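# Move three cartons to cart tray, close footlocker lid

## Task

Take all three cartons out of the footlocker and set them on the floor of the utility cart's top tray, each lying flat (not upright on an end) and entirely inside the tray's edges. Then close the footlocker lid fully, easing it down: dropping it from more than slightly open, or slamming it, fails. At the end the robot must not hold or touch anything it picked up, nothing may depend on the robot to stay in place, and the robot must not have tipped or be left leaning. Release everything and back away before finishing.

## Robot and tools

Robot: a Hello Robot Stretch 3 with a single arm. It has a two-wheeled base (0.33 m long, 0.34 m wide) that can only drive straight or spin in place, a lift that slides up and down a mast, and a telescoping arm that sticks out to the robot's right. The arm carries a wrist (yaw, pitch, roll) and a two-finger gripper. To bring the gripper forward or back you must drive the base. Spins pivot about the point midway between the drive wheels, 0.05 m behind the front edge. With the arm pulled in and the wrist folded, the turning sweep has radius 0.28 m; an unfolded, level wrist reaches past it. Loose objects may occasionally get nudged by something other than the robot.

Frames: the base frame sits on the floor between the drive wheels, x forward, y left, z up. hand_pose is reported in it, at the fingertip meeting point. The odometry frame is the base frame as it was when the scene started. Heading runs -3.142 to 3.142, positive to the left.

Tool execute_actions takes "actions", a list run in order (empty list: just report state and images). Each action may hold "robot", "steps" (1 to 450 control steps, 30 per second; default 1) and "until". An action with only "steps" is a wait. "robot" is one of: a single command object; a queue, i.e. a list of up to 8 command objects run one after another, where an entry {"pause_s": s} waits up to 15 s; or {"stop": true}, which brakes everything and clears the queue. A command object may contain:
- "base": exactly one of {"translate_m": d}, a relative drive in metres from wherever the base is when that command begins, forward positive, |d| at most 1; or {"rotate_rad": a}, a relative spin in radians, counter-clockwise (left) positive, |a| at most 3.2.
- "joints": absolute targets by name; unnamed joints keep their old targets. lift_m 0 to 1.1 (arm height); arm_m 0 to 0.52 (extension); wrist_yaw_rad -1.345 to 4.42 (0 along the arm, positive swings toward the front, 3.0 folds over the base); wrist_pitch_rad -1.57 to 0.451 (0 level, negative tips fingers down); wrist_roll_rad -2.911 to 2.911 (0 fingers side by side); gripper_m -0.089 to 0.179 (wider when higher; real fingertip gap is about 0.007 less near closed and 0.025 less wide open, zero below 0.007); head_pan_rad -3.953 to 1.73 (0 ahead, positive left, -1.57 looks along the arm); head_tilt_rad -1.53 to 0.419 (negative down).
- "contact_limits": {"arm_m": e}, the motor effort percent (1 to 100) at which that arm move halts; lower is gentler, too low halts instantly. It lasts until arm_m's next command.
Base and joint motions begin together and keep running across later actions and while the operator thinks. A new command takes over immediately and discards any older queue remainder. Any invalid value rejects the whole call and nothing runs.

"until" stops an action early. {"robot": {"status": "ended"}} waits until nothing reports moving and no queue runs; pair it with steps 450. Fields can also be tested, e.g. {"lift_m": [">", 0.3], "base_status": ["!=", "moving"]}, using =, !=, <, <=, >, >=. {"any": {"status": "ended"}} fires when any motion or the queue finishes.

Tool zoom_image: "camera" (head_camera, nav_camera or wrist_camera) and "region" [x0, y0, x1, y1] in pixels of that camera's latest image, at most 504 by 504. head_camera and nav_camera are on the head and follow head pan/tilt; wrist_camera rides on the gripper.

Tool finished_scene: "scene", the number of the current scene; it ends that scene permanently. Let every motion finish first, since a final brake may leave things short.

Result lines: base_status with distance travelled and goal; joint_goals; joint_status per joint (moving, done, off_target, contact_stop, time_out, stopped, not_commanded, torque_fault); measured_speeds; refusals, queue (idle, running, done, dropped, stopped) and queue_left. "refused:" and "dropped:" lines name failing goals, counting from 0. on_its_own appears when the robot changed a target itself, a joint is slack or its servo is off, a motor strains at rest, or base_tilt has drifted 3 degrees or more. lidar_m: 12 distances in 30-degree sectors, first straight ahead, going counter-clockwise, at 0.17 m height. wrist_depth_mm and head_depth_mm: 7x7 grids of depth. motor_effort: percent per motor with peak in brackets; readings carry offsets and noise. base_tilt: degrees forward and right.

Gripper: to hold, command below the object's width; to let go, command at least 0.02 above the value where the fingers met it. Neither the reading nor done proves a grasp; check images.

Cautions: fold or unfold the wrist only with lift_m 0.32 to 0.95, wrist_pitch_rad -0.4 and roll near 0; once folded, the lift may go down to 0.25. With yaw below -0.4 keep pitch at -0.5 or lower. Fast base motion (0.30 m/s, 1.9 rad/s) needs lift_m under 0.30, arm_m under 0.03 and yaw above 2.54; otherwise 0.10 m/s and 0.63 rad/s. Pushing against something rigid with the gripper above about 0.45 m, pushing again after a contact_stop, or driving while the gripper holds or pushes a fixed object can tip the robot; snagging furniture, especially in reverse, can too. If tilted, reverse the last move in small steps, pull the gripper away, and lower the lift near 0.2 if needed. A stalled arm or lift goes slack until commanded again. Wrist servos overloaded for seconds shut off for 10 s. Avoid dropping cartons, letting the lid fall, and hard collisions.

Each tool is called by a JSON object that holds its "op" and its "data", one argument or row to a line.

## Session

{"op": "execute_actions", "data": {
  "actions": []
}}

Scene clock: 0.00 s.
robot.base_odometry: x=+0.000 y=+0.000 heading=+0.000 (m, m, rad; robot's odometry frame)
robot.turned_by_wheels: +0.000 (rad since the last result)
robot.turned_by_imu: +0.000 (rad since the last result)
robot.base_tilt: forward=+0.0 right=+1.6 (deg)
robot.lidar_m: 2.00 1.25 1.14 1.15 1.33 1.32 2.54 2.91 2.12 2.63 2.48 1.81
robot.head_depth_mm: 1923 2052 2057 2042 2029 2050 2024 / 1962 2131 2129 2103 2095 2111 2097 / 1956 2201 2181 2188 2165 2158 2164 / 1953 2293 2276 2267 2176 2262 2210 / 1957 2353 2339 2324 2214 2296 2288 / 1949 2235 2227 2201 2048 2138 2113 / 1807 1877 1858 1855 1802 1848 1837
robot.base_status: not_commanded
robot.joint_positions: lift_m=+0.449 arm_m=-0.002 wrist_yaw_rad=+2.784 wrist_pitch_rad=-0.622 wrist_roll_rad=+0.008 gripper_m=+0.037 head_pan_rad=+0.017 head_tilt_rad=-0.017
robot.joint_goals: lift_m=+0.449 arm_m=-0.002 wrist_yaw_rad=+2.784 wrist_pitch_rad=-0.622 wrist_roll_rad=+0.008 gripper_m=+0.037 head_pan_rad=+0.017 head_tilt_rad=-0.017
robot.joint_status: lift_m=not_commanded arm_m=not_commanded wrist_yaw_rad=not_commanded wrist_pitch_rad=not_commanded wrist_roll_rad=not_commanded gripper_m=not_commanded head_pan_rad=not_commanded head_tilt_rad=not_commanded
robot.measured_speeds: translate_m=+0.000 rotate_rad=+0.000 lift_m=+0.000 arm_m=+0.000 wrist_yaw_rad=+0.000 wrist_pitch_rad=+0.000 wrist_roll_rad=+0.000 head_pan_rad=+0.000 head_tilt_rad=+0.000
robot: refusals=0 queue=idle queue_left=0
robot.motor_effort: left_wheel=+0 right_wheel=-1 lift_m=+40 arm_m=+0 wrist_yaw_rad=+0 wrist_pitch_rad=+5 wrist_roll_rad=+0 gripper_m=+1 head_pan_rad=+0 head_tilt_rad=+3 (%)
robot.hand_pose: x=+0.0468 y=+0.0386 z=+0.4185 quat_wxyz=(+0.334, +0.703, +0.092, +0.621) (m; robot's base frame)
robot.wrist_depth_mm: - - - - - - - / - - - - - - - / - 912 945 904 901 942 920 / 760 762 769 780 758 757 772 / 684 - 674 669 688 670 647 / 602 577 - 603 586 595 591 / 524 542 - 536 533 530 531
pictures: head_camera (sideways: a quarter turn clockwise sets it upright), nav_camera (sideways: a quarter turn counterclockwise sets it upright), wrist_camera
Images, in order (width x height): head_camera 896x504, nav_camera 672x504, wrist_camera 644x364.

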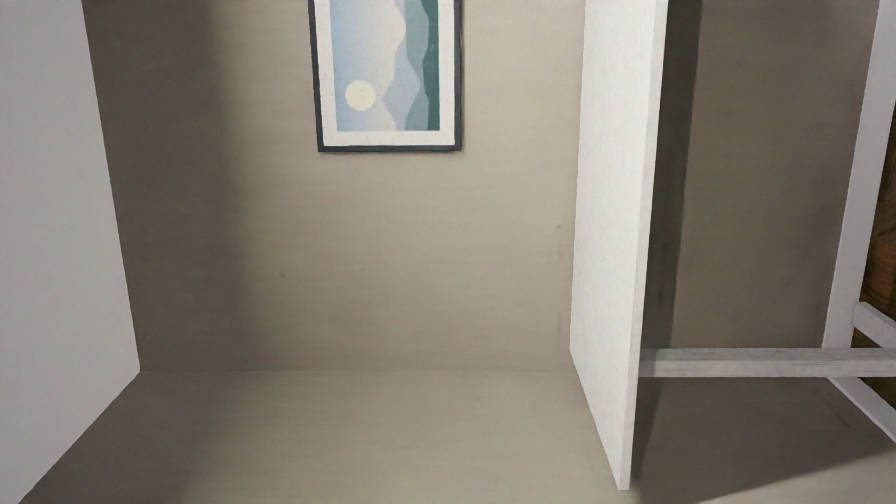

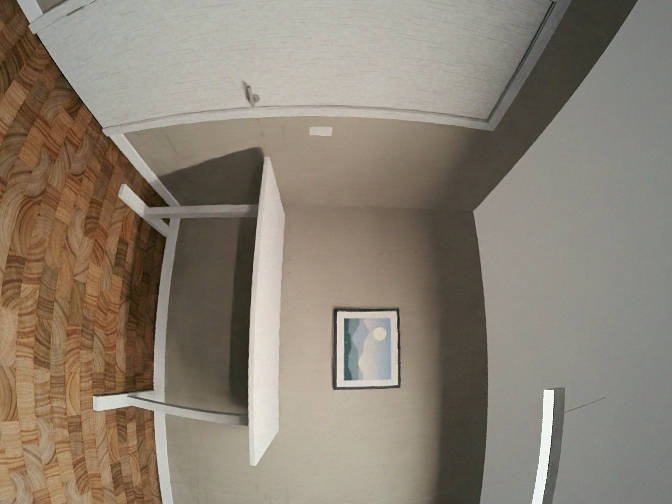

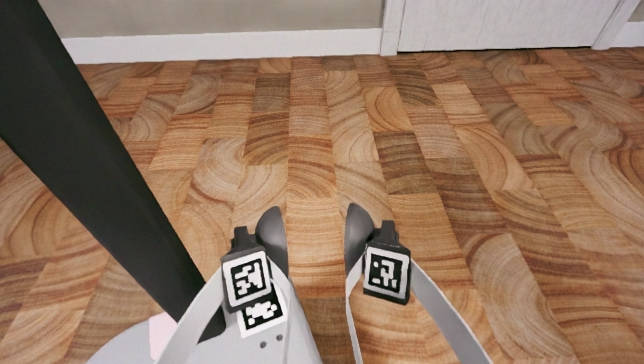

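{"op": "execute_actions", "data": {
  "actions": [
    {"robot":{"joints":{"head_pan_rad":-1.6,"head_tilt_rad":-0.6}},"steps":120,"until":{"robot":{"status":"ended"}}}
  ]
}}

{"op": "execute_actions", "data": {
  "actions": [
    {"robot":{"joints":{"head_pan_rad":-3.2,"head_tilt_rad":-0.6}},"steps":120,"until":{"robot":{"status":"ended"}}}
  ]
}}

Scene clock: 13.73 s.
robot.base_odometry: x=+0.000 y=+0.000 heading=+0.000 (m, m, rad; robot's odometry frame)
robot.turned_by_wheels: +0.000 (rad since the last result)
robot.turned_by_imu: +0.001 (rad since the last result)
robot.base_tilt: forward=-0.1 right=+1.6 (deg)
robot.lidar_m: 2.00 1.25 1.14 1.15 1.32 1.32 2.54 2.91 2.12 2.62 2.48 1.82
robot.head_depth_mm: 2152 2319 2459 2234 1859 1530 1288 / 2206 2407 2617 2414 1871 1522 1294 / 2251 2436 2676 2436 1874 1524 1288 / 2299 2507 2777 2403 1861 1527 1289 / 2367 2568 2858 2389 1846 1526 1285 / 2434 2656 2909 2380 1859 1525 1285 / 2487 2736 2989 2361 1853 1511 1280
robot.base_status: not_commanded
robot.joint_positions: lift_m=+0.449 arm_m=-0.002 wrist_yaw_rad=+2.784 wrist_pitch_rad=-0.622 wrist_roll_rad=+0.008 gripper_m=+0.037 head_pan_rad=-1.593 head_tilt_rad=-0.592
robot.joint_goals: lift_m=+0.449 arm_m=-0.002 wrist_yaw_rad=+2.784 wrist_pitch_rad=-0.622 wrist_roll_rad=+0.008 gripper_m=+0.037 head_pan_rad=-1.600 head_tilt_rad=-0.600
robot.joint_status: lift_m=not_commanded arm_m=not_commanded wrist_yaw_rad=not_commanded wrist_pitch_rad=not_commanded wrist_roll_rad=not_commanded gripper_m=not_commanded head_pan_rad=done head_tilt_rad=done
robot.measured_speeds: translate_m=+0.000 rotate_rad=+0.000 lift_m=+0.000 arm_m=+0.000 wrist_yaw_rad=+0.000 wrist_pitch_rad=+0.000 wrist_roll_rad=+0.000 head_pan_rad=+0.000 head_tilt_rad=+0.000
robot: refusals=0 queue=done queue_left=0
robot.motor_effort: left_wheel=-1(1) right_wheel=-1(1) lift_m=+41(40) arm_m=+0(0) wrist_yaw_rad=+0(1) wrist_pitch_rad=+5(5) wrist_roll_rad=+0(0) gripper_m=+0(0) head_pan_rad=-3(41) head_tilt_rad=-3(31) (%)
robot.hand_pose: x=+0.0468 y=+0.0386 z=+0.4185 quat_wxyz=(+0.334, +0.703, +0.092, +0.621) (m; robot's base frame)
robot.wrist_depth_mm: - - - - - - - / - - - - - - - / - 905 899 903 931 908 910 / 747 774 774 782 778 753 763 / 681 - 696 673 683 674 674 / 583 587 - 595 591 589 589 / 535 541 - 524 529 528 524
pictures: head_camera (sideways: a quarter turn clockwise sets it upright), nav_camera (sideways: a quarter turn counterclockwise sets it upright), wrist_camera
Images, in order (width x height): head_camera 896x504, nav_camera 672x504, wrist_camera 644x364.

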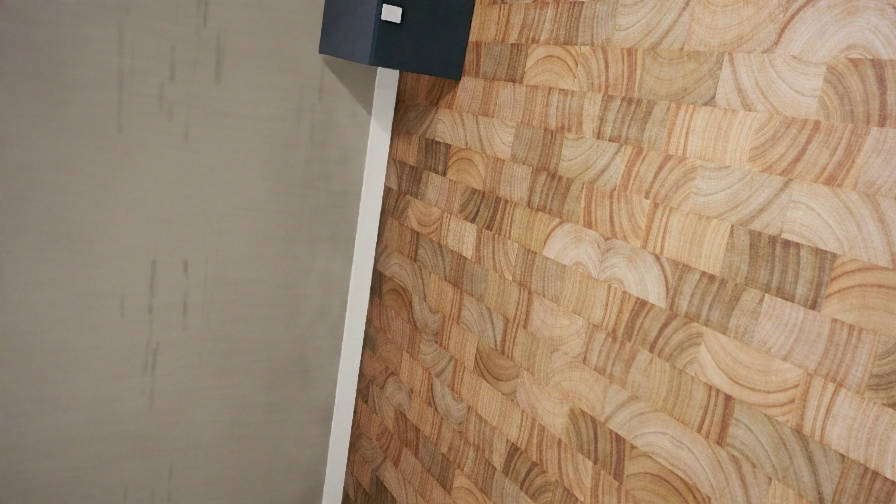

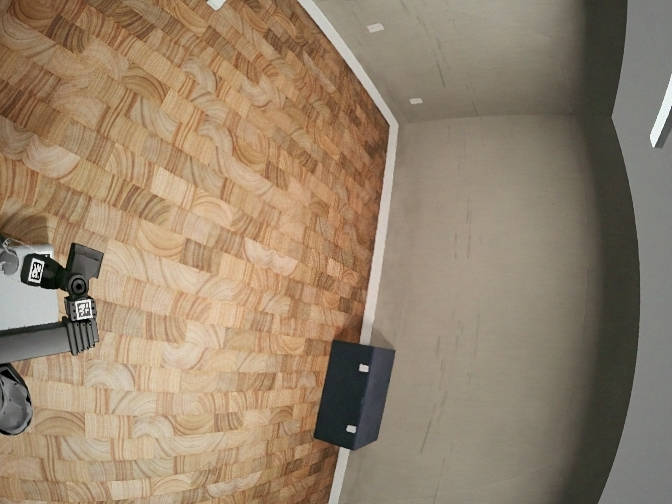

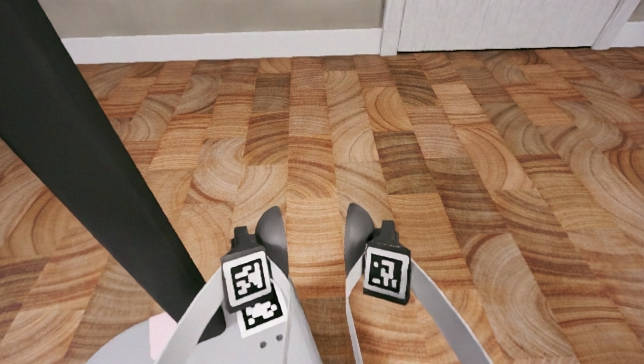

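Scene clock: 15.07 s.
robot.base_odometry: x=+0.000 y=+0.000 heading=+0.000 (m, m, rad; robot's odometry frame)
robot.turned_by_wheels: +0.000 (rad since the last result)
robot.turned_by_imu: +0.000 (rad since the last result)
robot.base_tilt: forward=+0.0 right=+1.6 (deg)
robot.lidar_m: 2.00 1.25 1.14 1.15 1.33 1.32 2.54 2.91 2.13 2.63 2.47 1.81
robot.head_depth_mm: 2065 2272 2483 2426 1870 1535 1295 / 2134 2295 2498 2413 1873 1522 1289 / 2166 2365 2597 2405 1880 1522 1292 / 2200 2418 2656 2407 1868 1521 1288 / 2272 2482 2712 2390 1870 1526 1286 / 2323 2522 2794 2411 1846 1524 1278 / 2371 2613 2860 2373 1861 1516 1286
robot.base_status: not_commanded
robot.joint_positions: lift_m=+0.449 arm_m=-0.002 wrist_yaw_rad=+2.784 wrist_pitch_rad=-0.622 wrist_roll_rad=+0.008 gripper_m=+0.037 head_pan_rad=-3.193 head_tilt_rad=-0.593
robot.joint_goals: lift_m=+0.449 arm_m=-0.002 wrist_yaw_rad=+2.784 wrist_pitch_rad=-0.622 wrist_roll_rad=+0.008 gripper_m=+0.037 head_pan_rad=-3.200 head_tilt_rad=-0.600
robot.joint_status: lift_m=not_commanded arm_m=not_commanded wrist_yaw_rad=not_commanded wrist_pitch_rad=not_commanded wrist_roll_rad=not_commanded gripper_m=not_commanded head_pan_rad=done head_tilt_rad=done
robot.measured_speeds: translate_m=+0.000 rotate_rad=+0.000 lift_m=+0.000 arm_m=+0.000 wrist_yaw_rad=+0.000 wrist_pitch_rad=+0.000 wrist_roll_rad=+0.000 head_pan_rad=+0.000 head_tilt_rad=+0.000
robot: refusals=0 queue=done queue_left=0
robot.motor_effort: left_wheel=-1(1) right_wheel=-1(1) lift_m=+40(40) arm_m=+0(1) wrist_yaw_rad=-1(0) wrist_pitch_rad=+5(5) wrist_roll_rad=+0(0) gripper_m=+0(0) head_pan_rad=-3(43) head_tilt_rad=-4(4) (%)
robot.hand_pose: x=+0.0468 y=+0.0386 z=+0.4185 quat_wxyz=(+0.334, +0.703, +0.092, +0.621) (m; robot's base frame)
robot.wrist_depth_mm: - - - - - - - / - - - - - - - / - 919 907 912 902 927 900 / 747 785 758 763 757 785 765 / 670 - 697 666 682 680 659 / 605 597 - 587 590 585 590 / 534 552 - 524 520 532 522
pictures: head_camera (sideways: a quarter turn clockwise sets it upright), nav_camera (sideways: a quarter turn counterclockwise sets it upright), wrist_camera
Images, in order (width x height): head_camera 896x504, nav_camera 672x504, wrist_camera 644x364.

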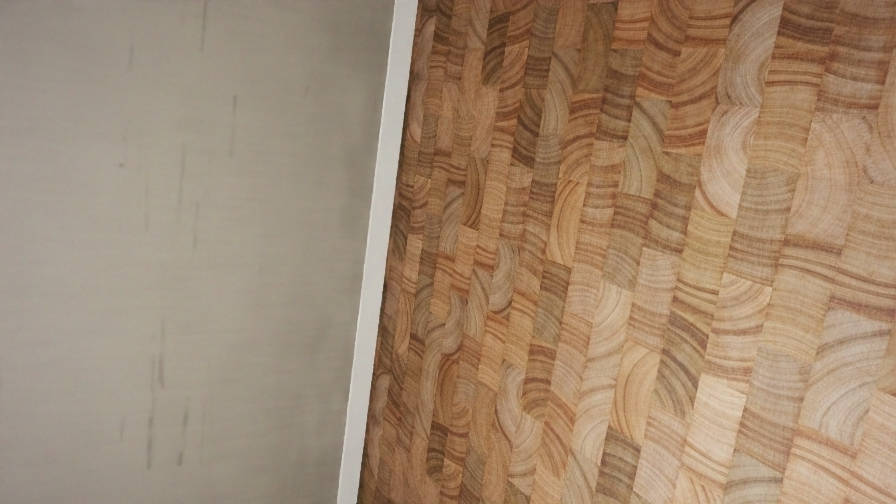

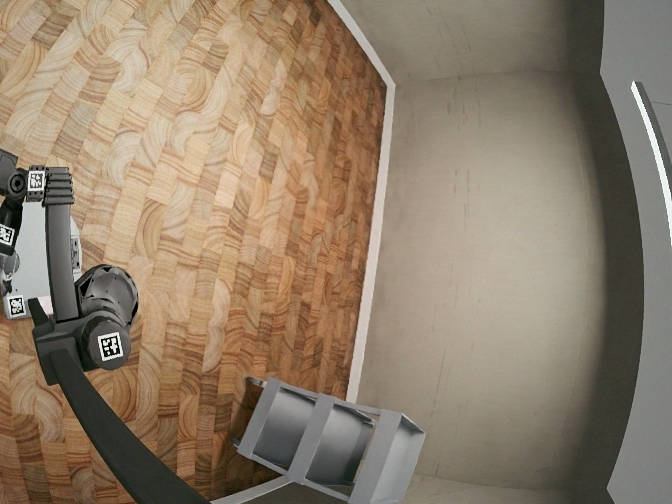

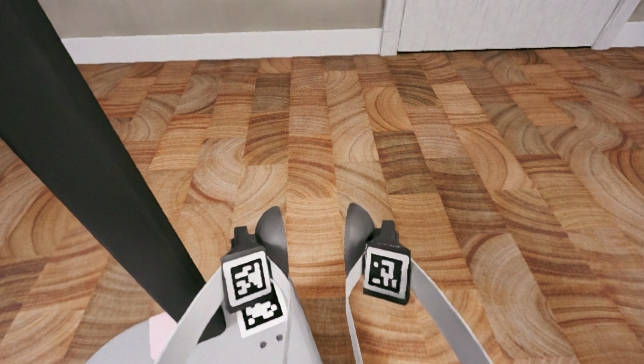

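{"op": "execute_actions", "data": {
  "actions": [
    {"robot":{"joints":{"head_pan_rad":-3.8,"head_tilt_rad":-0.5}},"steps":120,"until":{"robot":{"status":"ended"}}}
  ]
}}

{"op": "execute_actions", "data": {
  "actions": [
    {"robot":{"joints":{"head_pan_rad":-2.0,"head_tilt_rad":-0.5}},"steps":120,"until":{"robot":{"status":"ended"}}}
  ]
}}

Scene clock: 24.00 s.
robot.base_odometry: x=+0.000 y=+0.000 heading=+0.000 (m, m, rad; robot's odometry frame)
robot.turned_by_wheels: +0.000 (rad since the last result)
robot.turned_by_imu: +0.001 (rad since the last result)
robot.base_tilt: forward=-0.1 right=+1.6 (deg)
robot.lidar_m: 2.00 1.25 1.14 1.15 1.33 1.32 2.54 2.91 2.12 2.61 2.48 1.82
robot.head_depth_mm: 1627 1684 1785 1937 - - - / 1872 1972 1979 2113 2004 1644 1365 / 2259 2375 1722 1799 1781 1650 1359 / 2300 2462 1719 1790 1766 1637 1357 / 2219 2383 1832 1790 1862 1645 1364 / 2161 2324 2516 2636 2060 1639 1359 / 2079 2244 2413 2570 2063 1635 1352
robot.base_status: not_commanded
robot.joint_positions: lift_m=+0.449 arm_m=-0.002 wrist_yaw_rad=+2.784 wrist_pitch_rad=-0.622 wrist_roll_rad=+0.008 gripper_m=+0.037 head_pan_rad=-3.793 head_tilt_rad=-0.508
robot.joint_goals: lift_m=+0.449 arm_m=-0.002 wrist_yaw_rad=+2.784 wrist_pitch_rad=-0.622 wrist_roll_rad=+0.008 gripper_m=+0.037 head_pan_rad=-3.800 head_tilt_rad=-0.500
robot.joint_status: lift_m=not_commanded arm_m=not_commanded wrist_yaw_rad=not_commanded wrist_pitch_rad=not_commanded wrist_roll_rad=not_commanded gripper_m=not_commanded head_pan_rad=done head_tilt_rad=done
robot.measured_speeds: translate_m=+0.000 rotate_rad=+0.000 lift_m=+0.000 arm_m=+0.000 wrist_yaw_rad=+0.000 wrist_pitch_rad=+0.000 wrist_roll_rad=+0.000 head_pan_rad=+0.000 head_tilt_rad=+0.000
robot: refusals=0 queue=done queue_left=0
robot.motor_effort: left_wheel=-1(0) right_wheel=-1(1) lift_m=+40(40) arm_m=+0(0) wrist_yaw_rad=-1(0) wrist_pitch_rad=+5(5) wrist_roll_rad=+0(0) gripper_m=-1(0) head_pan_rad=-3(32) head_tilt_rad=+3(14) (%)
robot.hand_pose: x=+0.0468 y=+0.0386 z=+0.4185 quat_wxyz=(+0.334, +0.703, +0.092, +0.621) (m; robot's base frame)
robot.wrist_depth_mm: - - - - - - - / - - - - - - - / - 937 927 893 894 910 906 / 770 778 772 797 753 758 785 / 683 - 688 659 696 669 661 / 587 584 - 591 582 595 582 / 542 539 - 527 542 520 527
pictures: head_camera (sideways: a quarter turn clockwise sets it upright), nav_camera (sideways: a quarter turn counterclockwise sets it upright), wrist_camera
Images, in order (width x height): head_camera 896x504, nav_camera 672x504, wrist_camera 644x364.

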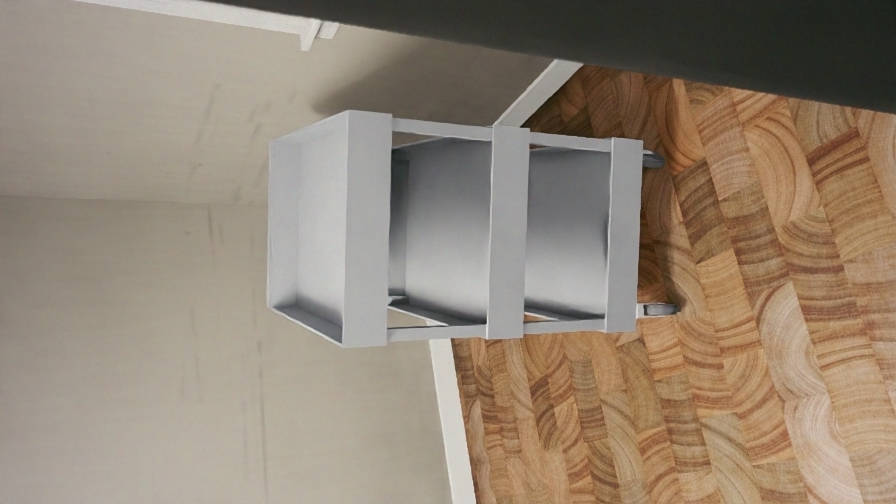

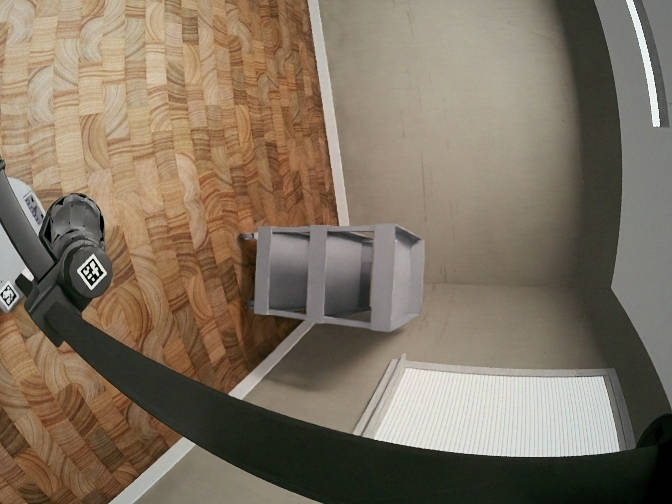

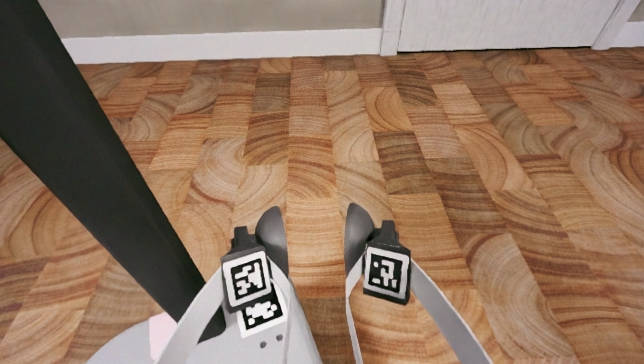

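Scene clock: 25.40 s.
robot.base_odometry: x=+0.000 y=+0.000 heading=+0.000 (m, m, rad; robot's odometry frame)
robot.turned_by_wheels: +0.000 (rad since the last result)
robot.turned_by_imu: +0.000 (rad since the last result)
robot.base_tilt: forward=+0.0 right=+1.7 (deg)
robot.lidar_m: 2.00 1.25 1.14 1.15 1.32 1.32 2.53 2.91 2.12 2.62 2.48 1.81
robot.head_depth_mm: 2330 2515 2727 2815 2081 1651 1368 / 2307 2481 2720 2452 2086 1642 1367 / 2273 2444 2644 2366 2092 1642 1373 / 2253 2422 2592 2352 2063 1645 1364 / 2220 2387 2544 2353 2082 1641 1360 / 2196 2356 2549 2657 2070 1638 1363 / 2157 2327 2495 2645 2074 1637 1366
robot.base_status: not_commanded
robot.joint_positions: lift_m=+0.449 arm_m=-0.002 wrist_yaw_rad=+2.784 wrist_pitch_rad=-0.622 wrist_roll_rad=+0.008 gripper_m=+0.037 head_pan_rad=-2.007 head_tilt_rad=-0.508
robot.joint_goals: lift_m=+0.449 arm_m=-0.002 wrist_yaw_rad=+2.784 wrist_pitch_rad=-0.622 wrist_roll_rad=+0.008 gripper_m=+0.037 head_pan_rad=-2.000 head_tilt_rad=-0.500
robot.joint_status: lift_m=not_commanded arm_m=not_commanded wrist_yaw_rad=not_commanded wrist_pitch_rad=not_commanded wrist_roll_rad=not_commanded gripper_m=not_commanded head_pan_rad=done head_tilt_rad=done
robot.measured_speeds: translate_m=+0.000 rotate_rad=+0.000 lift_m=+0.000 arm_m=+0.000 wrist_yaw_rad=+0.000 wrist_pitch_rad=+0.000 wrist_roll_rad=+0.000 head_pan_rad=+0.000 head_tilt_rad=+0.000
robot: refusals=0 queue=done queue_left=0
robot.motor_effort: left_wheel=-1(1) right_wheel=-1(1) lift_m=+40(41) arm_m=+0(0) wrist_yaw_rad=+0(0) wrist_pitch_rad=+5(5) wrist_roll_rad=+0(0) gripper_m=+0(0) head_pan_rad=+3(40) head_tilt_rad=+3(4) (%)
robot.hand_pose: x=+0.0468 y=+0.0386 z=+0.4185 quat_wxyz=(+0.334, +0.703, +0.092, +0.621) (m; robot's base frame)
robot.wrist_depth_mm: - - - - - - - / - - - - - - - / - 905 931 920 892 901 878 / 764 778 769 780 777 762 770 / 682 - 697 677 670 664 673 / 600 593 - 593 585 596 582 / 533 548 - 529 533 524 525
pictures: head_camera (sideways: a quarter turn clockwise sets it upright), nav_camera (sideways: a quarter turn counterclockwise sets it upright), wrist_camera
Images, in order (width x height): head_camera 896x504, nav_camera 672x504, wrist_camera 644x364.

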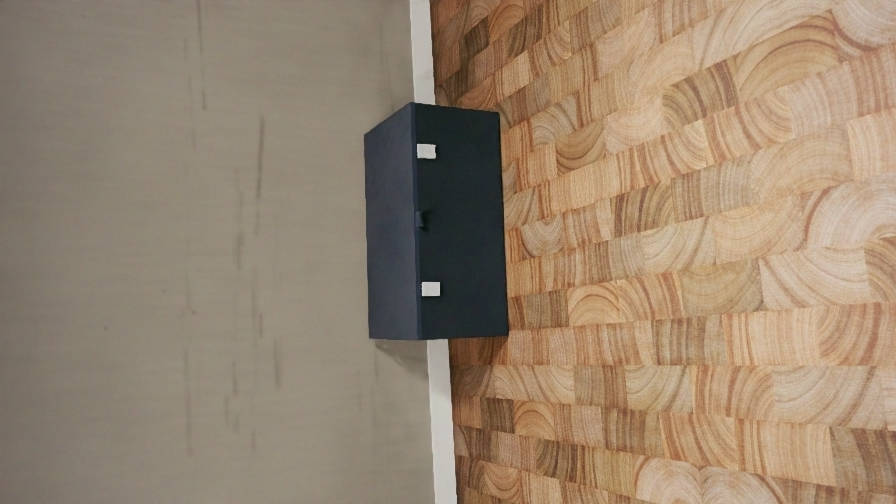

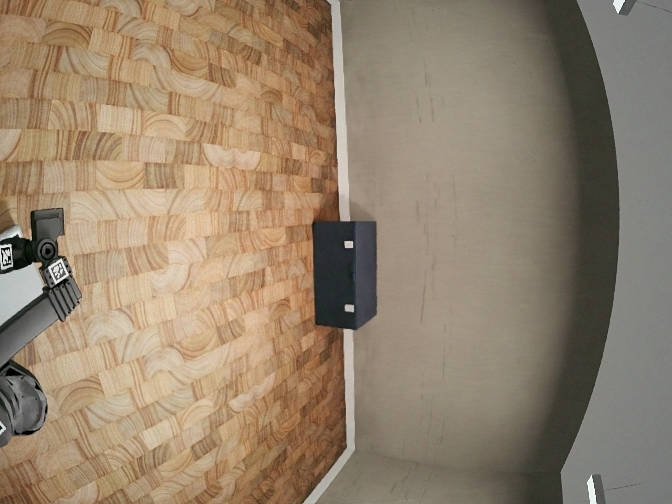

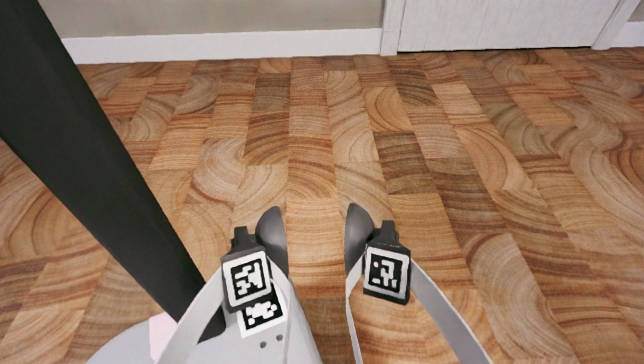

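{"op": "execute_actions", "data": {
  "actions": [
    {"robot":[{"joints":{"wrist_pitch_rad":-0.4,"wrist_yaw_rad":3.0,"lift_m":0.4,"arm_m":0.0}},{"joints":{"lift_m":0.26}},{"base":{"rotate_rad":1.096}},{"base":{"translate_m":-0.85}},{"base":{"translate_m":-0.8}},{"base":{"rotate_rad":-1.456},"joints":{"head_pan_rad":-1.57,"head_tilt_rad":-1.0}}],"steps":450,"until":{"robot":{"status":"ended"}}}
  ]
}}

Scene clock: 88.60 s.
robot.base_odometry: x=-0.755 y=-1.467 heading=+0.259 (m, m, rad; robot's odometry frame)
robot.turned_by_wheels: +0.259 (rad since the last result)
robot.turned_by_imu: +0.257 (rad since the last result)
robot.base_tilt: forward=-2.1 right=+1.2 (deg)
robot.lidar_m: 2.39 2.79 2.76 2.19 2.32 2.28 0.64 0.51 0.50 0.54 1.54 2.47
robot.head_depth_mm: 927 1059 1219 1137 1004 1116 1125 / 977 1118 1291 1130 1034 1199 1139 / 1035 1191 1411 1527 1118 1235 - / 1094 1274 1525 1548 1370 1234 - / 1168 1380 1648 1548 1369 1224 1105 / 1248 1492 1721 1540 1365 1226 1110 / 1342 1615 1762 1530 1359 1221 1112
robot.base_status: moving (rotate_rad -0.8369 of -1.4560)
robot.joint_positions: lift_m=+0.260 arm_m=+0.000 wrist_yaw_rad=+2.998 wrist_pitch_rad=-0.418 wrist_roll_rad=+0.008 gripper_m=+0.037 head_pan_rad=-1.577 head_tilt_rad=-0.988
robot.joint_goals: lift_m=+0.260 arm_m=+0.000 wrist_yaw_rad=+3.000 wrist_pitch_rad=-0.400 wrist_roll_rad=+0.008 gripper_m=+0.037 head_pan_rad=-1.570 head_tilt_rad=-1.000
robot.joint_status: lift_m=done arm_m=done wrist_yaw_rad=done wrist_pitch_rad=done wrist_roll_rad=not_commanded gripper_m=not_commanded head_pan_rad=done head_tilt_rad=done
robot.measured_speeds: translate_m=+0.000 rotate_rad=-1.570 lift_m=+0.000 arm_m=+0.000 wrist_yaw_rad=+0.000 wrist_pitch_rad=+0.000 wrist_roll_rad=+0.000 head_pan_rad=+0.000 head_tilt_rad=+0.000
robot: refusals=0 queue=running queue_left=0
robot.motor_effort: left_wheel=+0(10) right_wheel=+2(11) lift_m=+27(38) arm_m=+2(3) wrist_yaw_rad=+1(3) wrist_pitch_rad=+7(8) wrist_roll_rad=+0(0) gripper_m=+0(0) head_pan_rad=+3(29) head_tilt_rad=-5(29) (%)
robot.hand_pose: x=+0.0108 y=+0.0775 z=+0.2731 quat_wxyz=(+0.196, +0.703, +0.096, +0.677) (m; robot's base frame)
robot.wrist_depth_mm: - - - - - - - / - - - - - - - / 933 920 920 887 901 869 874 / 703 704 689 691 694 661 659 / 572 567 - 560 575 542 546 / 478 489 - - 459 461 456 / - - - - 403 401 399
pictures: head_camera (sideways: a quarter turn clockwise sets it upright), nav_camera (sideways: a quarter turn counterclockwise sets it upright), wrist_camera
Images, in order (width x height): head_camera 896x504, nav_camera 672x504, wrist_camera 644x364.

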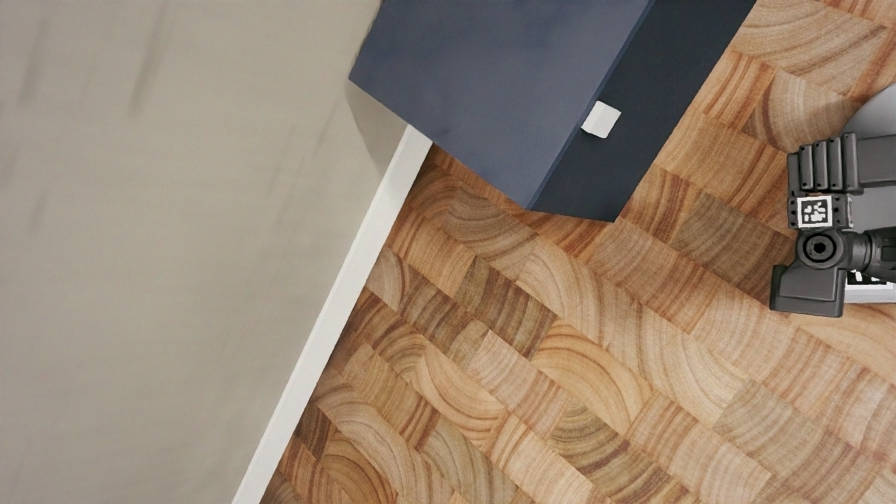

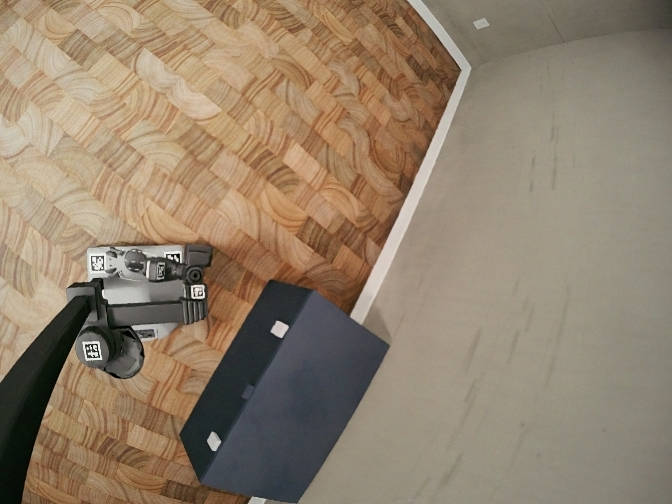

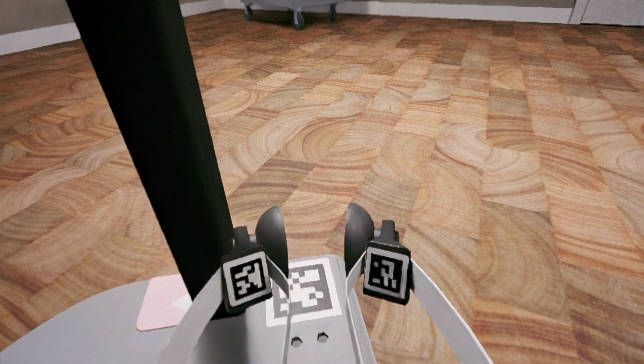

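Unfold the wrist above the locker height.

{"op": "execute_actions", "data": {
  "actions": [
    {"steps":60,"until":{"robot":{"status":"ended"}}},
    {"robot":[{"joints":{"lift_m":0.42}},{"joints":{"wrist_yaw_rad":0.0}}],"steps":300,"until":{"robot":{"status":"ended"}}}
  ]
}}

Scene clock: 101.27 s.
robot.base_odometry: x=-0.755 y=-1.467 heading=-0.360 (m, m, rad; robot's odometry frame)
robot.turned_by_wheels: -0.619 (rad since the last result)
robot.turned_by_imu: -0.605 (rad since the last result)
robot.base_tilt: forward=+0.0 right=+1.6 (deg)
robot.lidar_m: 2.47 2.39 2.85 2.76 2.61 2.38 2.28 0.69 0.52 0.50 0.52 1.40
robot.head_depth_mm: 953 1115 1270 1136 1071 1244 1123 / 941 1107 1259 1131 1077 1237 1131 / 940 1103 1249 1128 1056 1247 - / 936 1091 1242 1122 1067 1269 - / 929 1083 1236 1124 1062 1224 1112 / 922 1073 1251 1115 1063 1228 1111 / 920 1068 1280 1475 1356 1226 1106
robot.base_status: done (rotate_rad -1.4559 of -1.4560)
robot.joint_positions: lift_m=+0.420 arm_m=+0.000 wrist_yaw_rad=+0.003 wrist_pitch_rad=-0.418 wrist_roll_rad=+0.008 gripper_m=+0.037 head_pan_rad=-1.577 head_tilt_rad=-0.988
robot.joint_goals: lift_m=+0.420 arm_m=+0.000 wrist_yaw_rad=+0.000 wrist_pitch_rad=-0.400 wrist_roll_rad=+0.008 gripper_m=+0.037 head_pan_rad=-1.570 head_tilt_rad=-1.000
robot.joint_status: lift_m=done arm_m=done wrist_yaw_rad=done wrist_pitch_rad=done wrist_roll_rad=not_commanded gripper_m=not_commanded head_pan_rad=done head_tilt_rad=done
robot.measured_speeds: translate_m=+0.000 rotate_rad=+0.000 lift_m=+0.000 arm_m=+0.000 wrist_yaw_rad=+0.000 wrist_pitch_rad=+0.000 wrist_roll_rad=+0.000 head_pan_rad=+0.000 head_tilt_rad=+0.000
robot: refusals=0 queue=done queue_left=0
robot.motor_effort: left_wheel=+2(2) right_wheel=-4(5) lift_m=+53(56) arm_m=+2(2) wrist_yaw_rad=-3(1) wrist_pitch_rad=+7(7) wrist_roll_rad=+0(0) gripper_m=+0(0) head_pan_rad=+3(3) head_tilt_rad=-5(5) (%)
robot.hand_pose: x=-0.0209 y=-0.3691 z=+0.4323 quat_wxyz=(+0.689, +0.147, -0.694, -0.147) (m; robot's base frame)
robot.wrist_depth_mm: 667 675 684 680 695 708 699 / 729 745 647 655 638 630 756 / 806 793 460 450 458 450 443 / 878 353 349 354 352 346 343 / 815 351 341 346 349 348 351 / 659 422 397 406 410 408 410 / 578 564 478 475 474 470 474
pictures: head_camera (sideways: a quarter turn clockwise sets it upright), nav_camera (sideways: a quarter turn counterclockwise sets it upright), wrist_camera
Images, in order (width x height): head_camera 896x504, nav_camera 672x504, wrist_camera 644x364.

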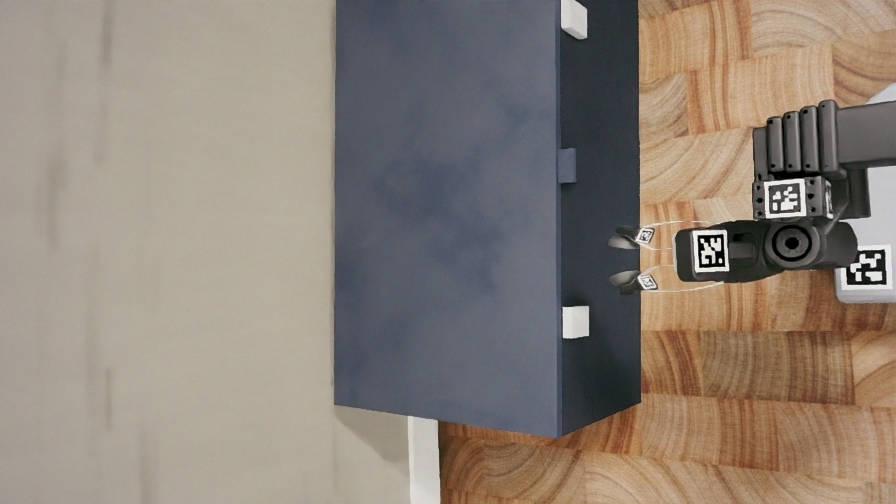

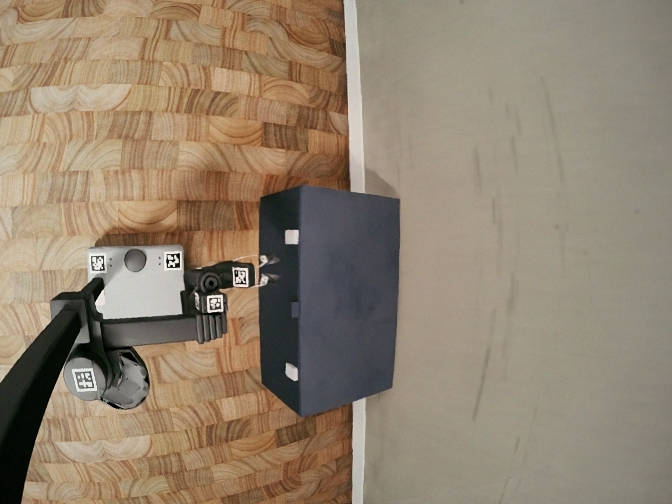

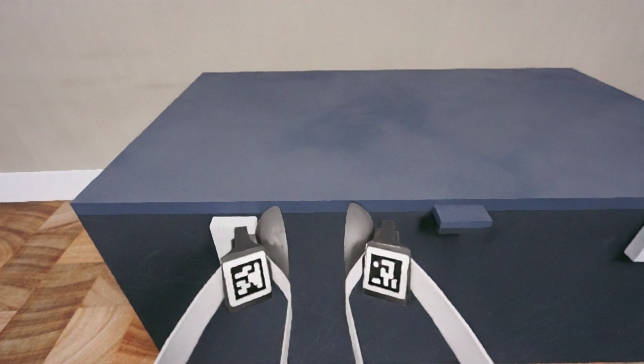

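{"op": "execute_actions", "data": {
  "actions": [
    {"robot":[{"base":{"rotate_rad":0.751},"joints":{"lift_m":0.48,"wrist_pitch_rad":-0.8,"gripper_m":0.11,"head_tilt_rad":-1.15}},{"base":{"translate_m":-0.205}},{"base":{"rotate_rad":-0.751}}],"steps":400,"until":{"robot":{"status":"ended"}}}
  ]
}}

Scene clock: 138.80 s.
robot.base_odometry: x=-0.944 y=-1.545 heading=-0.360 (m, m, rad; robot's odometry frame)
robot.turned_by_wheels: +0.000 (rad since the last result)
robot.turned_by_imu: +0.002 (rad since the last result)
robot.base_tilt: forward=+0.0 right=+1.6 (deg)
robot.lidar_m: 2.62 2.60 2.99 2.89 2.51 2.22 2.13 0.50 0.37 0.36 0.38 0.53
robot.head_depth_mm: 896 1091 1151 1035 1132 1200 1123 / 893 1076 1134 1028 1125 1195 - / 885 1070 1129 1027 1036 - - / 879 1062 1125 1024 971 - - / 874 1050 1126 1015 1112 1189 1102 / 867 1046 1117 1015 1100 1187 1097 / 861 1039 1112 1012 1093 1182 1095
robot.base_status: done (rotate_rad -0.7509 of -0.7510)
robot.joint_positions: lift_m=+0.480 arm_m=+0.000 wrist_yaw_rad=+0.002 wrist_pitch_rad=-0.809 wrist_roll_rad=+0.008 gripper_m=+0.110 head_pan_rad=-1.577 head_tilt_rad=-1.136
robot.joint_goals: lift_m=+0.480 arm_m=+0.000 wrist_yaw_rad=+0.000 wrist_pitch_rad=-0.800 wrist_roll_rad=+0.008 gripper_m=+0.110 head_pan_rad=-1.570 head_tilt_rad=-1.150
robot.joint_status: lift_m=done arm_m=done wrist_yaw_rad=done wrist_pitch_rad=done wrist_roll_rad=not_commanded gripper_m=done head_pan_rad=done head_tilt_rad=done
robot.measured_speeds: translate_m=+0.000 rotate_rad=+0.000 lift_m=+0.000 arm_m=+0.000 wrist_yaw_rad=+0.000 wrist_pitch_rad=+0.000 wrist_roll_rad=+0.000 head_pan_rad=+0.000 head_tilt_rad=+0.000
robot: refusals=0 queue=done queue_left=0
robot.motor_effort: left_wheel=+2(8) right_wheel=-5(7) lift_m=+53(57) arm_m=+2(3) wrist_yaw_rad=-2(3) wrist_pitch_rad=+4(7) wrist_roll_rad=+0(0) gripper_m=+0(80) head_pan_rad=+3(3) head_tilt_rad=-6(20) (%)
robot.hand_pose: x=-0.0213 y=-0.3041 z=+0.4162 quat_wxyz=(+0.648, +0.278, -0.652, -0.279) (m; robot's base frame)
robot.wrist_depth_mm: 378 380 379 382 383 385 389 / 335 335 332 332 336 335 336 / 293 296 297 292 296 294 296 / 264 263 262 263 264 266 264 / 282 306 305 259 305 293 288 / 470 438 465 468 491 454 548 / 518 515 527 518 512 512 522
pictures: head_camera (sideways: a quarter turn clockwise sets it upright), nav_camera (sideways: a quarter turn counterclockwise sets it upright), wrist_camera
Images, in order (width x height): head_camera 896x504, nav_camera 672x504, wrist_camera 644x364.

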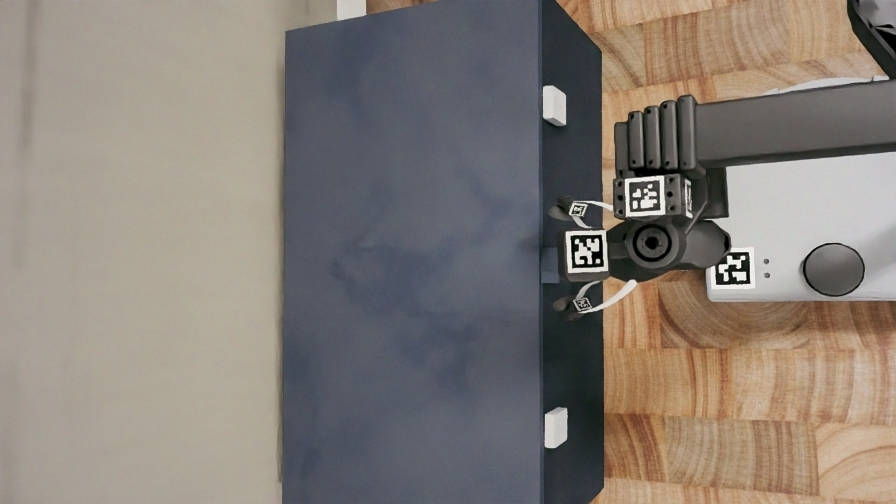

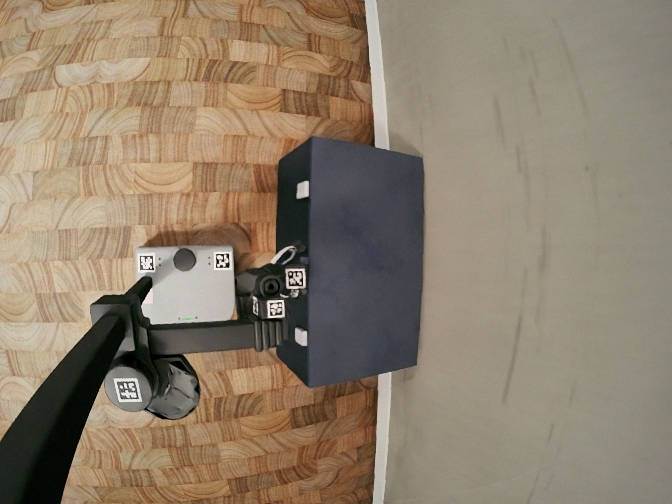

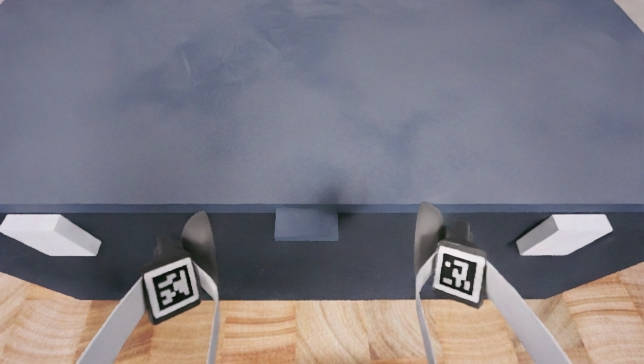

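{"op": "execute_actions", "data": {
  "actions": [
    {"robot":{"base":{"translate_m":0.007},"joints":{"lift_m":0.39,"arm_m":0.025,"gripper_m":0.09}},"steps":200,"until":{"robot":{"status":"ended"}}}
  ]
}}

Scene clock: 165.97 s.
robot.base_odometry: x=-0.937 y=-1.548 heading=-0.360 (m, m, rad; robot's odometry frame)
robot.turned_by_wheels: +0.000 (rad since the last result)
robot.turned_by_imu: +0.001 (rad since the last result)
robot.base_tilt: forward=+0.0 right=+1.7 (deg)
robot.lidar_m: 2.60 2.59 2.99 2.89 2.52 2.23 2.13 0.50 0.37 0.36 0.38 0.52
robot.head_depth_mm: 897 1090 1150 1026 1129 1196 1129 / 891 1077 1133 1028 1122 1210 - / 883 1070 1129 1024 1039 - - / 880 1065 1122 1022 971 - - / 870 1049 1119 1016 1109 1187 1102 / 868 1045 1120 1017 1105 1182 1100 / 863 1039 1114 1011 1102 1183 1099
robot.base_status: done (translate_m +0.0070 of +0.0070)
robot.joint_positions: lift_m=+0.390 arm_m=+0.025 wrist_yaw_rad=+0.002 wrist_pitch_rad=-0.810 wrist_roll_rad=+0.008 gripper_m=+0.090 head_pan_rad=-1.577 head_tilt_rad=-1.136
robot.joint_goals: lift_m=+0.390 arm_m=+0.025 wrist_yaw_rad=+0.000 wrist_pitch_rad=-0.800 wrist_roll_rad=+0.008 gripper_m=+0.090 head_pan_rad=-1.570 head_tilt_rad=-1.150
robot.joint_status: lift_m=done arm_m=done wrist_yaw_rad=done wrist_pitch_rad=done wrist_roll_rad=not_commanded gripper_m=done head_pan_rad=done head_tilt_rad=done
robot.measured_speeds: translate_m=+0.000 rotate_rad=+0.000 lift_m=+0.000 arm_m=+0.000 wrist_yaw_rad=+0.000 wrist_pitch_rad=+0.000 wrist_roll_rad=+0.000 head_pan_rad=+0.000 head_tilt_rad=+0.000
robot: refusals=0 queue=done queue_left=0
robot.motor_effort: left_wheel=+2(6) right_wheel=-4(6) lift_m=+27(56) arm_m=+3(3) wrist_yaw_rad=-2(1) wrist_pitch_rad=+4(4) wrist_roll_rad=+0(0) gripper_m=+0(74) head_pan_rad=+3(3) head_tilt_rad=-6(7) (%)
robot.hand_pose: x=-0.0213 y=-0.3289 z=+0.3270 quat_wxyz=(+0.648, +0.278, -0.652, -0.279) (m; robot's base frame)
robot.wrist_depth_mm: 226 226 226 230 226 231 230 / 196 197 197 197 198 199 200 / 175 175 175 175 176 177 178 / 180 178 179 164 180 180 180 / 242 241 224 242 226 246 229 / 366 368 393 370 421 380 376 / 436 442 440 438 443 438 437
pictures: head_camera (sideways: a quarter turn clockwise sets it upright), nav_camera (sideways: a quarter turn counterclockwise sets it upright), wrist_camera
Images, in order (width x height): head_camera 896x504, nav_camera 672x504, wrist_camera 644x364.

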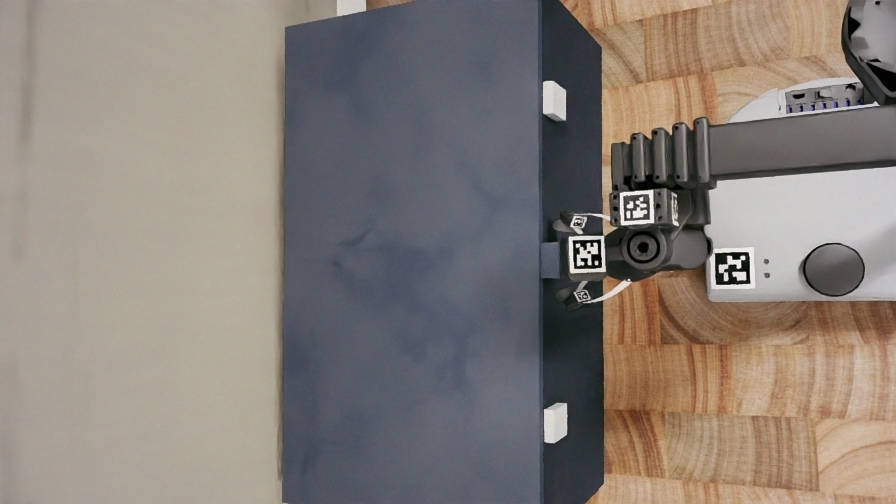

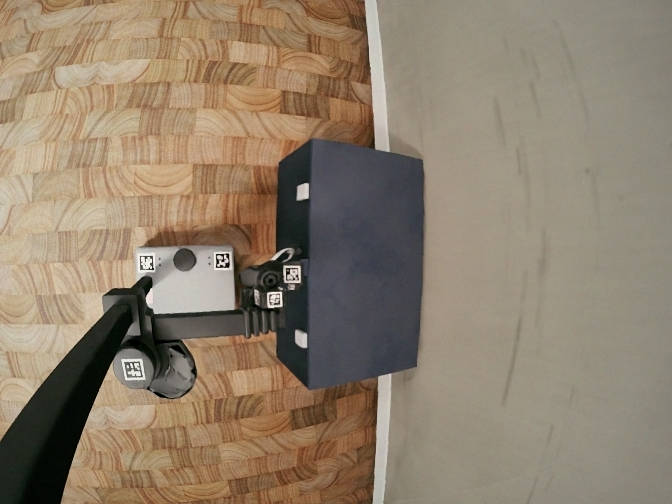

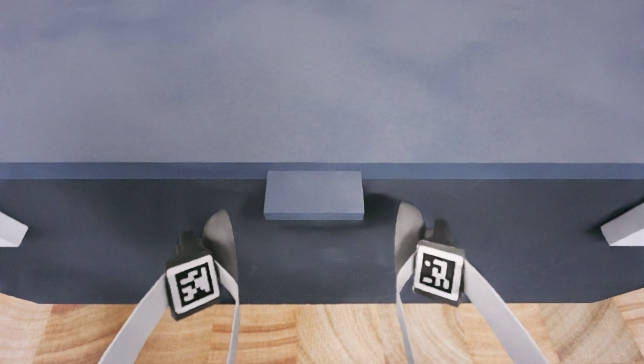

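{"op": "execute_actions", "data": {
  "actions": [
    {"robot":{"joints":{"lift_m":0.405,"arm_m":0.038,"gripper_m":0.075}},"steps":200,"until":{"robot":{"status":"ended"}}}
  ]
}}

Scene clock: 177.53 s.
robot.base_odometry: x=-0.937 y=-1.548 heading=-0.360 (m, m, rad; robot's odometry frame)
robot.turned_by_wheels: +0.000 (rad since the last result)
robot.turned_by_imu: +0.001 (rad since the last result)
robot.base_tilt: forward=+0.0 right=+1.6 (deg)
robot.lidar_m: 2.61 2.59 2.99 2.89 2.53 2.22 2.14 0.50 0.37 0.36 0.38 0.53
robot.head_depth_mm: 899 1084 1154 1031 1132 1202 1120 / 892 1077 1133 1027 1125 1208 - / 884 1074 1129 1027 1001 - - / 879 1060 1127 1019 970 - - / 872 1058 1121 1017 1111 1191 1100 / 869 1044 1122 1015 1103 1186 1100 / 863 1038 1109 1013 1097 1185 1101
robot.base_status: done (translate_m +0.0070 of +0.0070)
robot.joint_positions: lift_m=+0.405 arm_m=+0.038 wrist_yaw_rad=+0.001 wrist_pitch_rad=-0.816 wrist_roll_rad=+0.008 gripper_m=+0.075 head_pan_rad=-1.577 head_tilt_rad=-1.136
robot.joint_goals: lift_m=+0.405 arm_m=+0.038 wrist_yaw_rad=+0.000 wrist_pitch_rad=-0.800 wrist_roll_rad=+0.008 gripper_m=+0.075 head_pan_rad=-1.570 head_tilt_rad=-1.150
robot.joint_status: lift_m=done arm_m=done wrist_yaw_rad=done wrist_pitch_rad=done wrist_roll_rad=not_commanded gripper_m=done head_pan_rad=done head_tilt_rad=done
robot.measured_speeds: translate_m=+0.000 rotate_rad=+0.000 lift_m=+0.000 arm_m=+0.000 wrist_yaw_rad=+0.000 wrist_pitch_rad=+0.000 wrist_roll_rad=+0.000 head_pan_rad=+0.000 head_tilt_rad=+0.000
robot: refusals=0 queue=done queue_left=0
robot.motor_effort: left_wheel=+1(2) right_wheel=-4(4) lift_m=+53(61) arm_m=+3(4) wrist_yaw_rad=-2(2) wrist_pitch_rad=+6(7) wrist_roll_rad=+0(0) gripper_m=+1(60) head_pan_rad=+3(4) head_tilt_rad=-6(5) (%)
robot.hand_pose: x=-0.0214 y=-0.3406 z=+0.3402 quat_wxyz=(+0.647, +0.280, -0.651, -0.282) (m; robot's base frame)
robot.wrist_depth_mm: 247 248 247 249 248 248 252 / 215 217 217 218 216 218 220 / 193 192 193 192 195 194 195 / 175 174 176 174 176 177 177 / 211 213 198 168 200 215 216 / 330 332 368 332 398 336 336 / 438 448 450 451 458 453 454
pictures: head_camera (sideways: a quarter turn clockwise sets it upright), nav_camera (sideways: a quarter turn counterclockwise sets it upright), wrist_camera
Images, in order (width x height): head_camera 896x504, nav_camera 672x504, wrist_camera 644x364.

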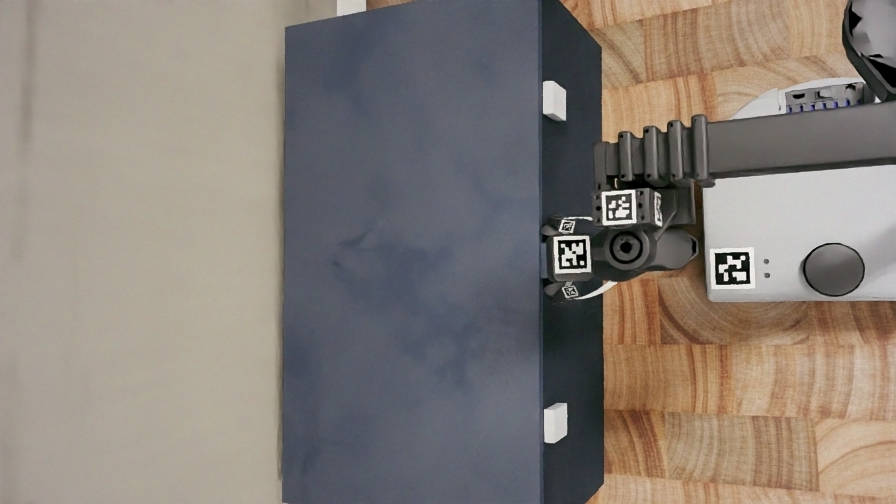

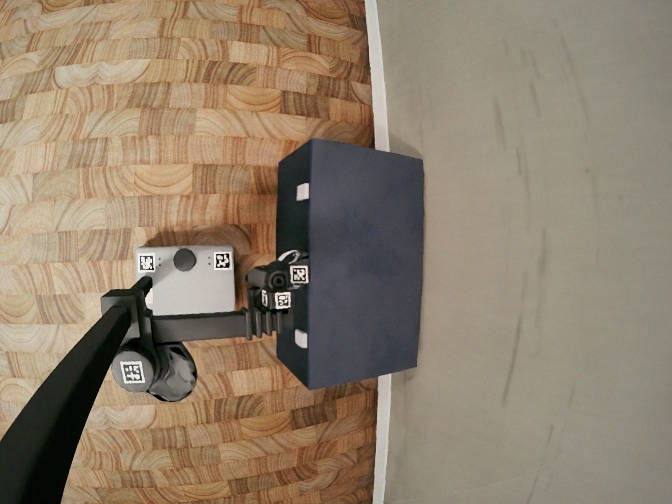

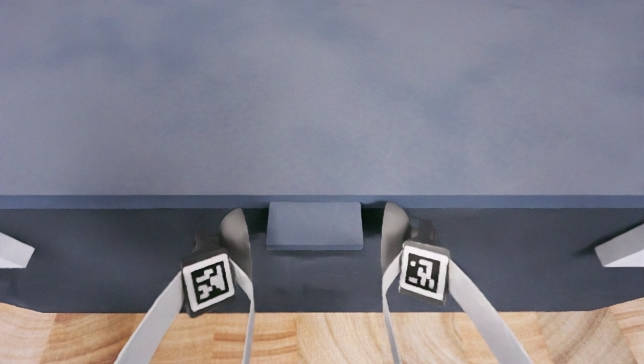

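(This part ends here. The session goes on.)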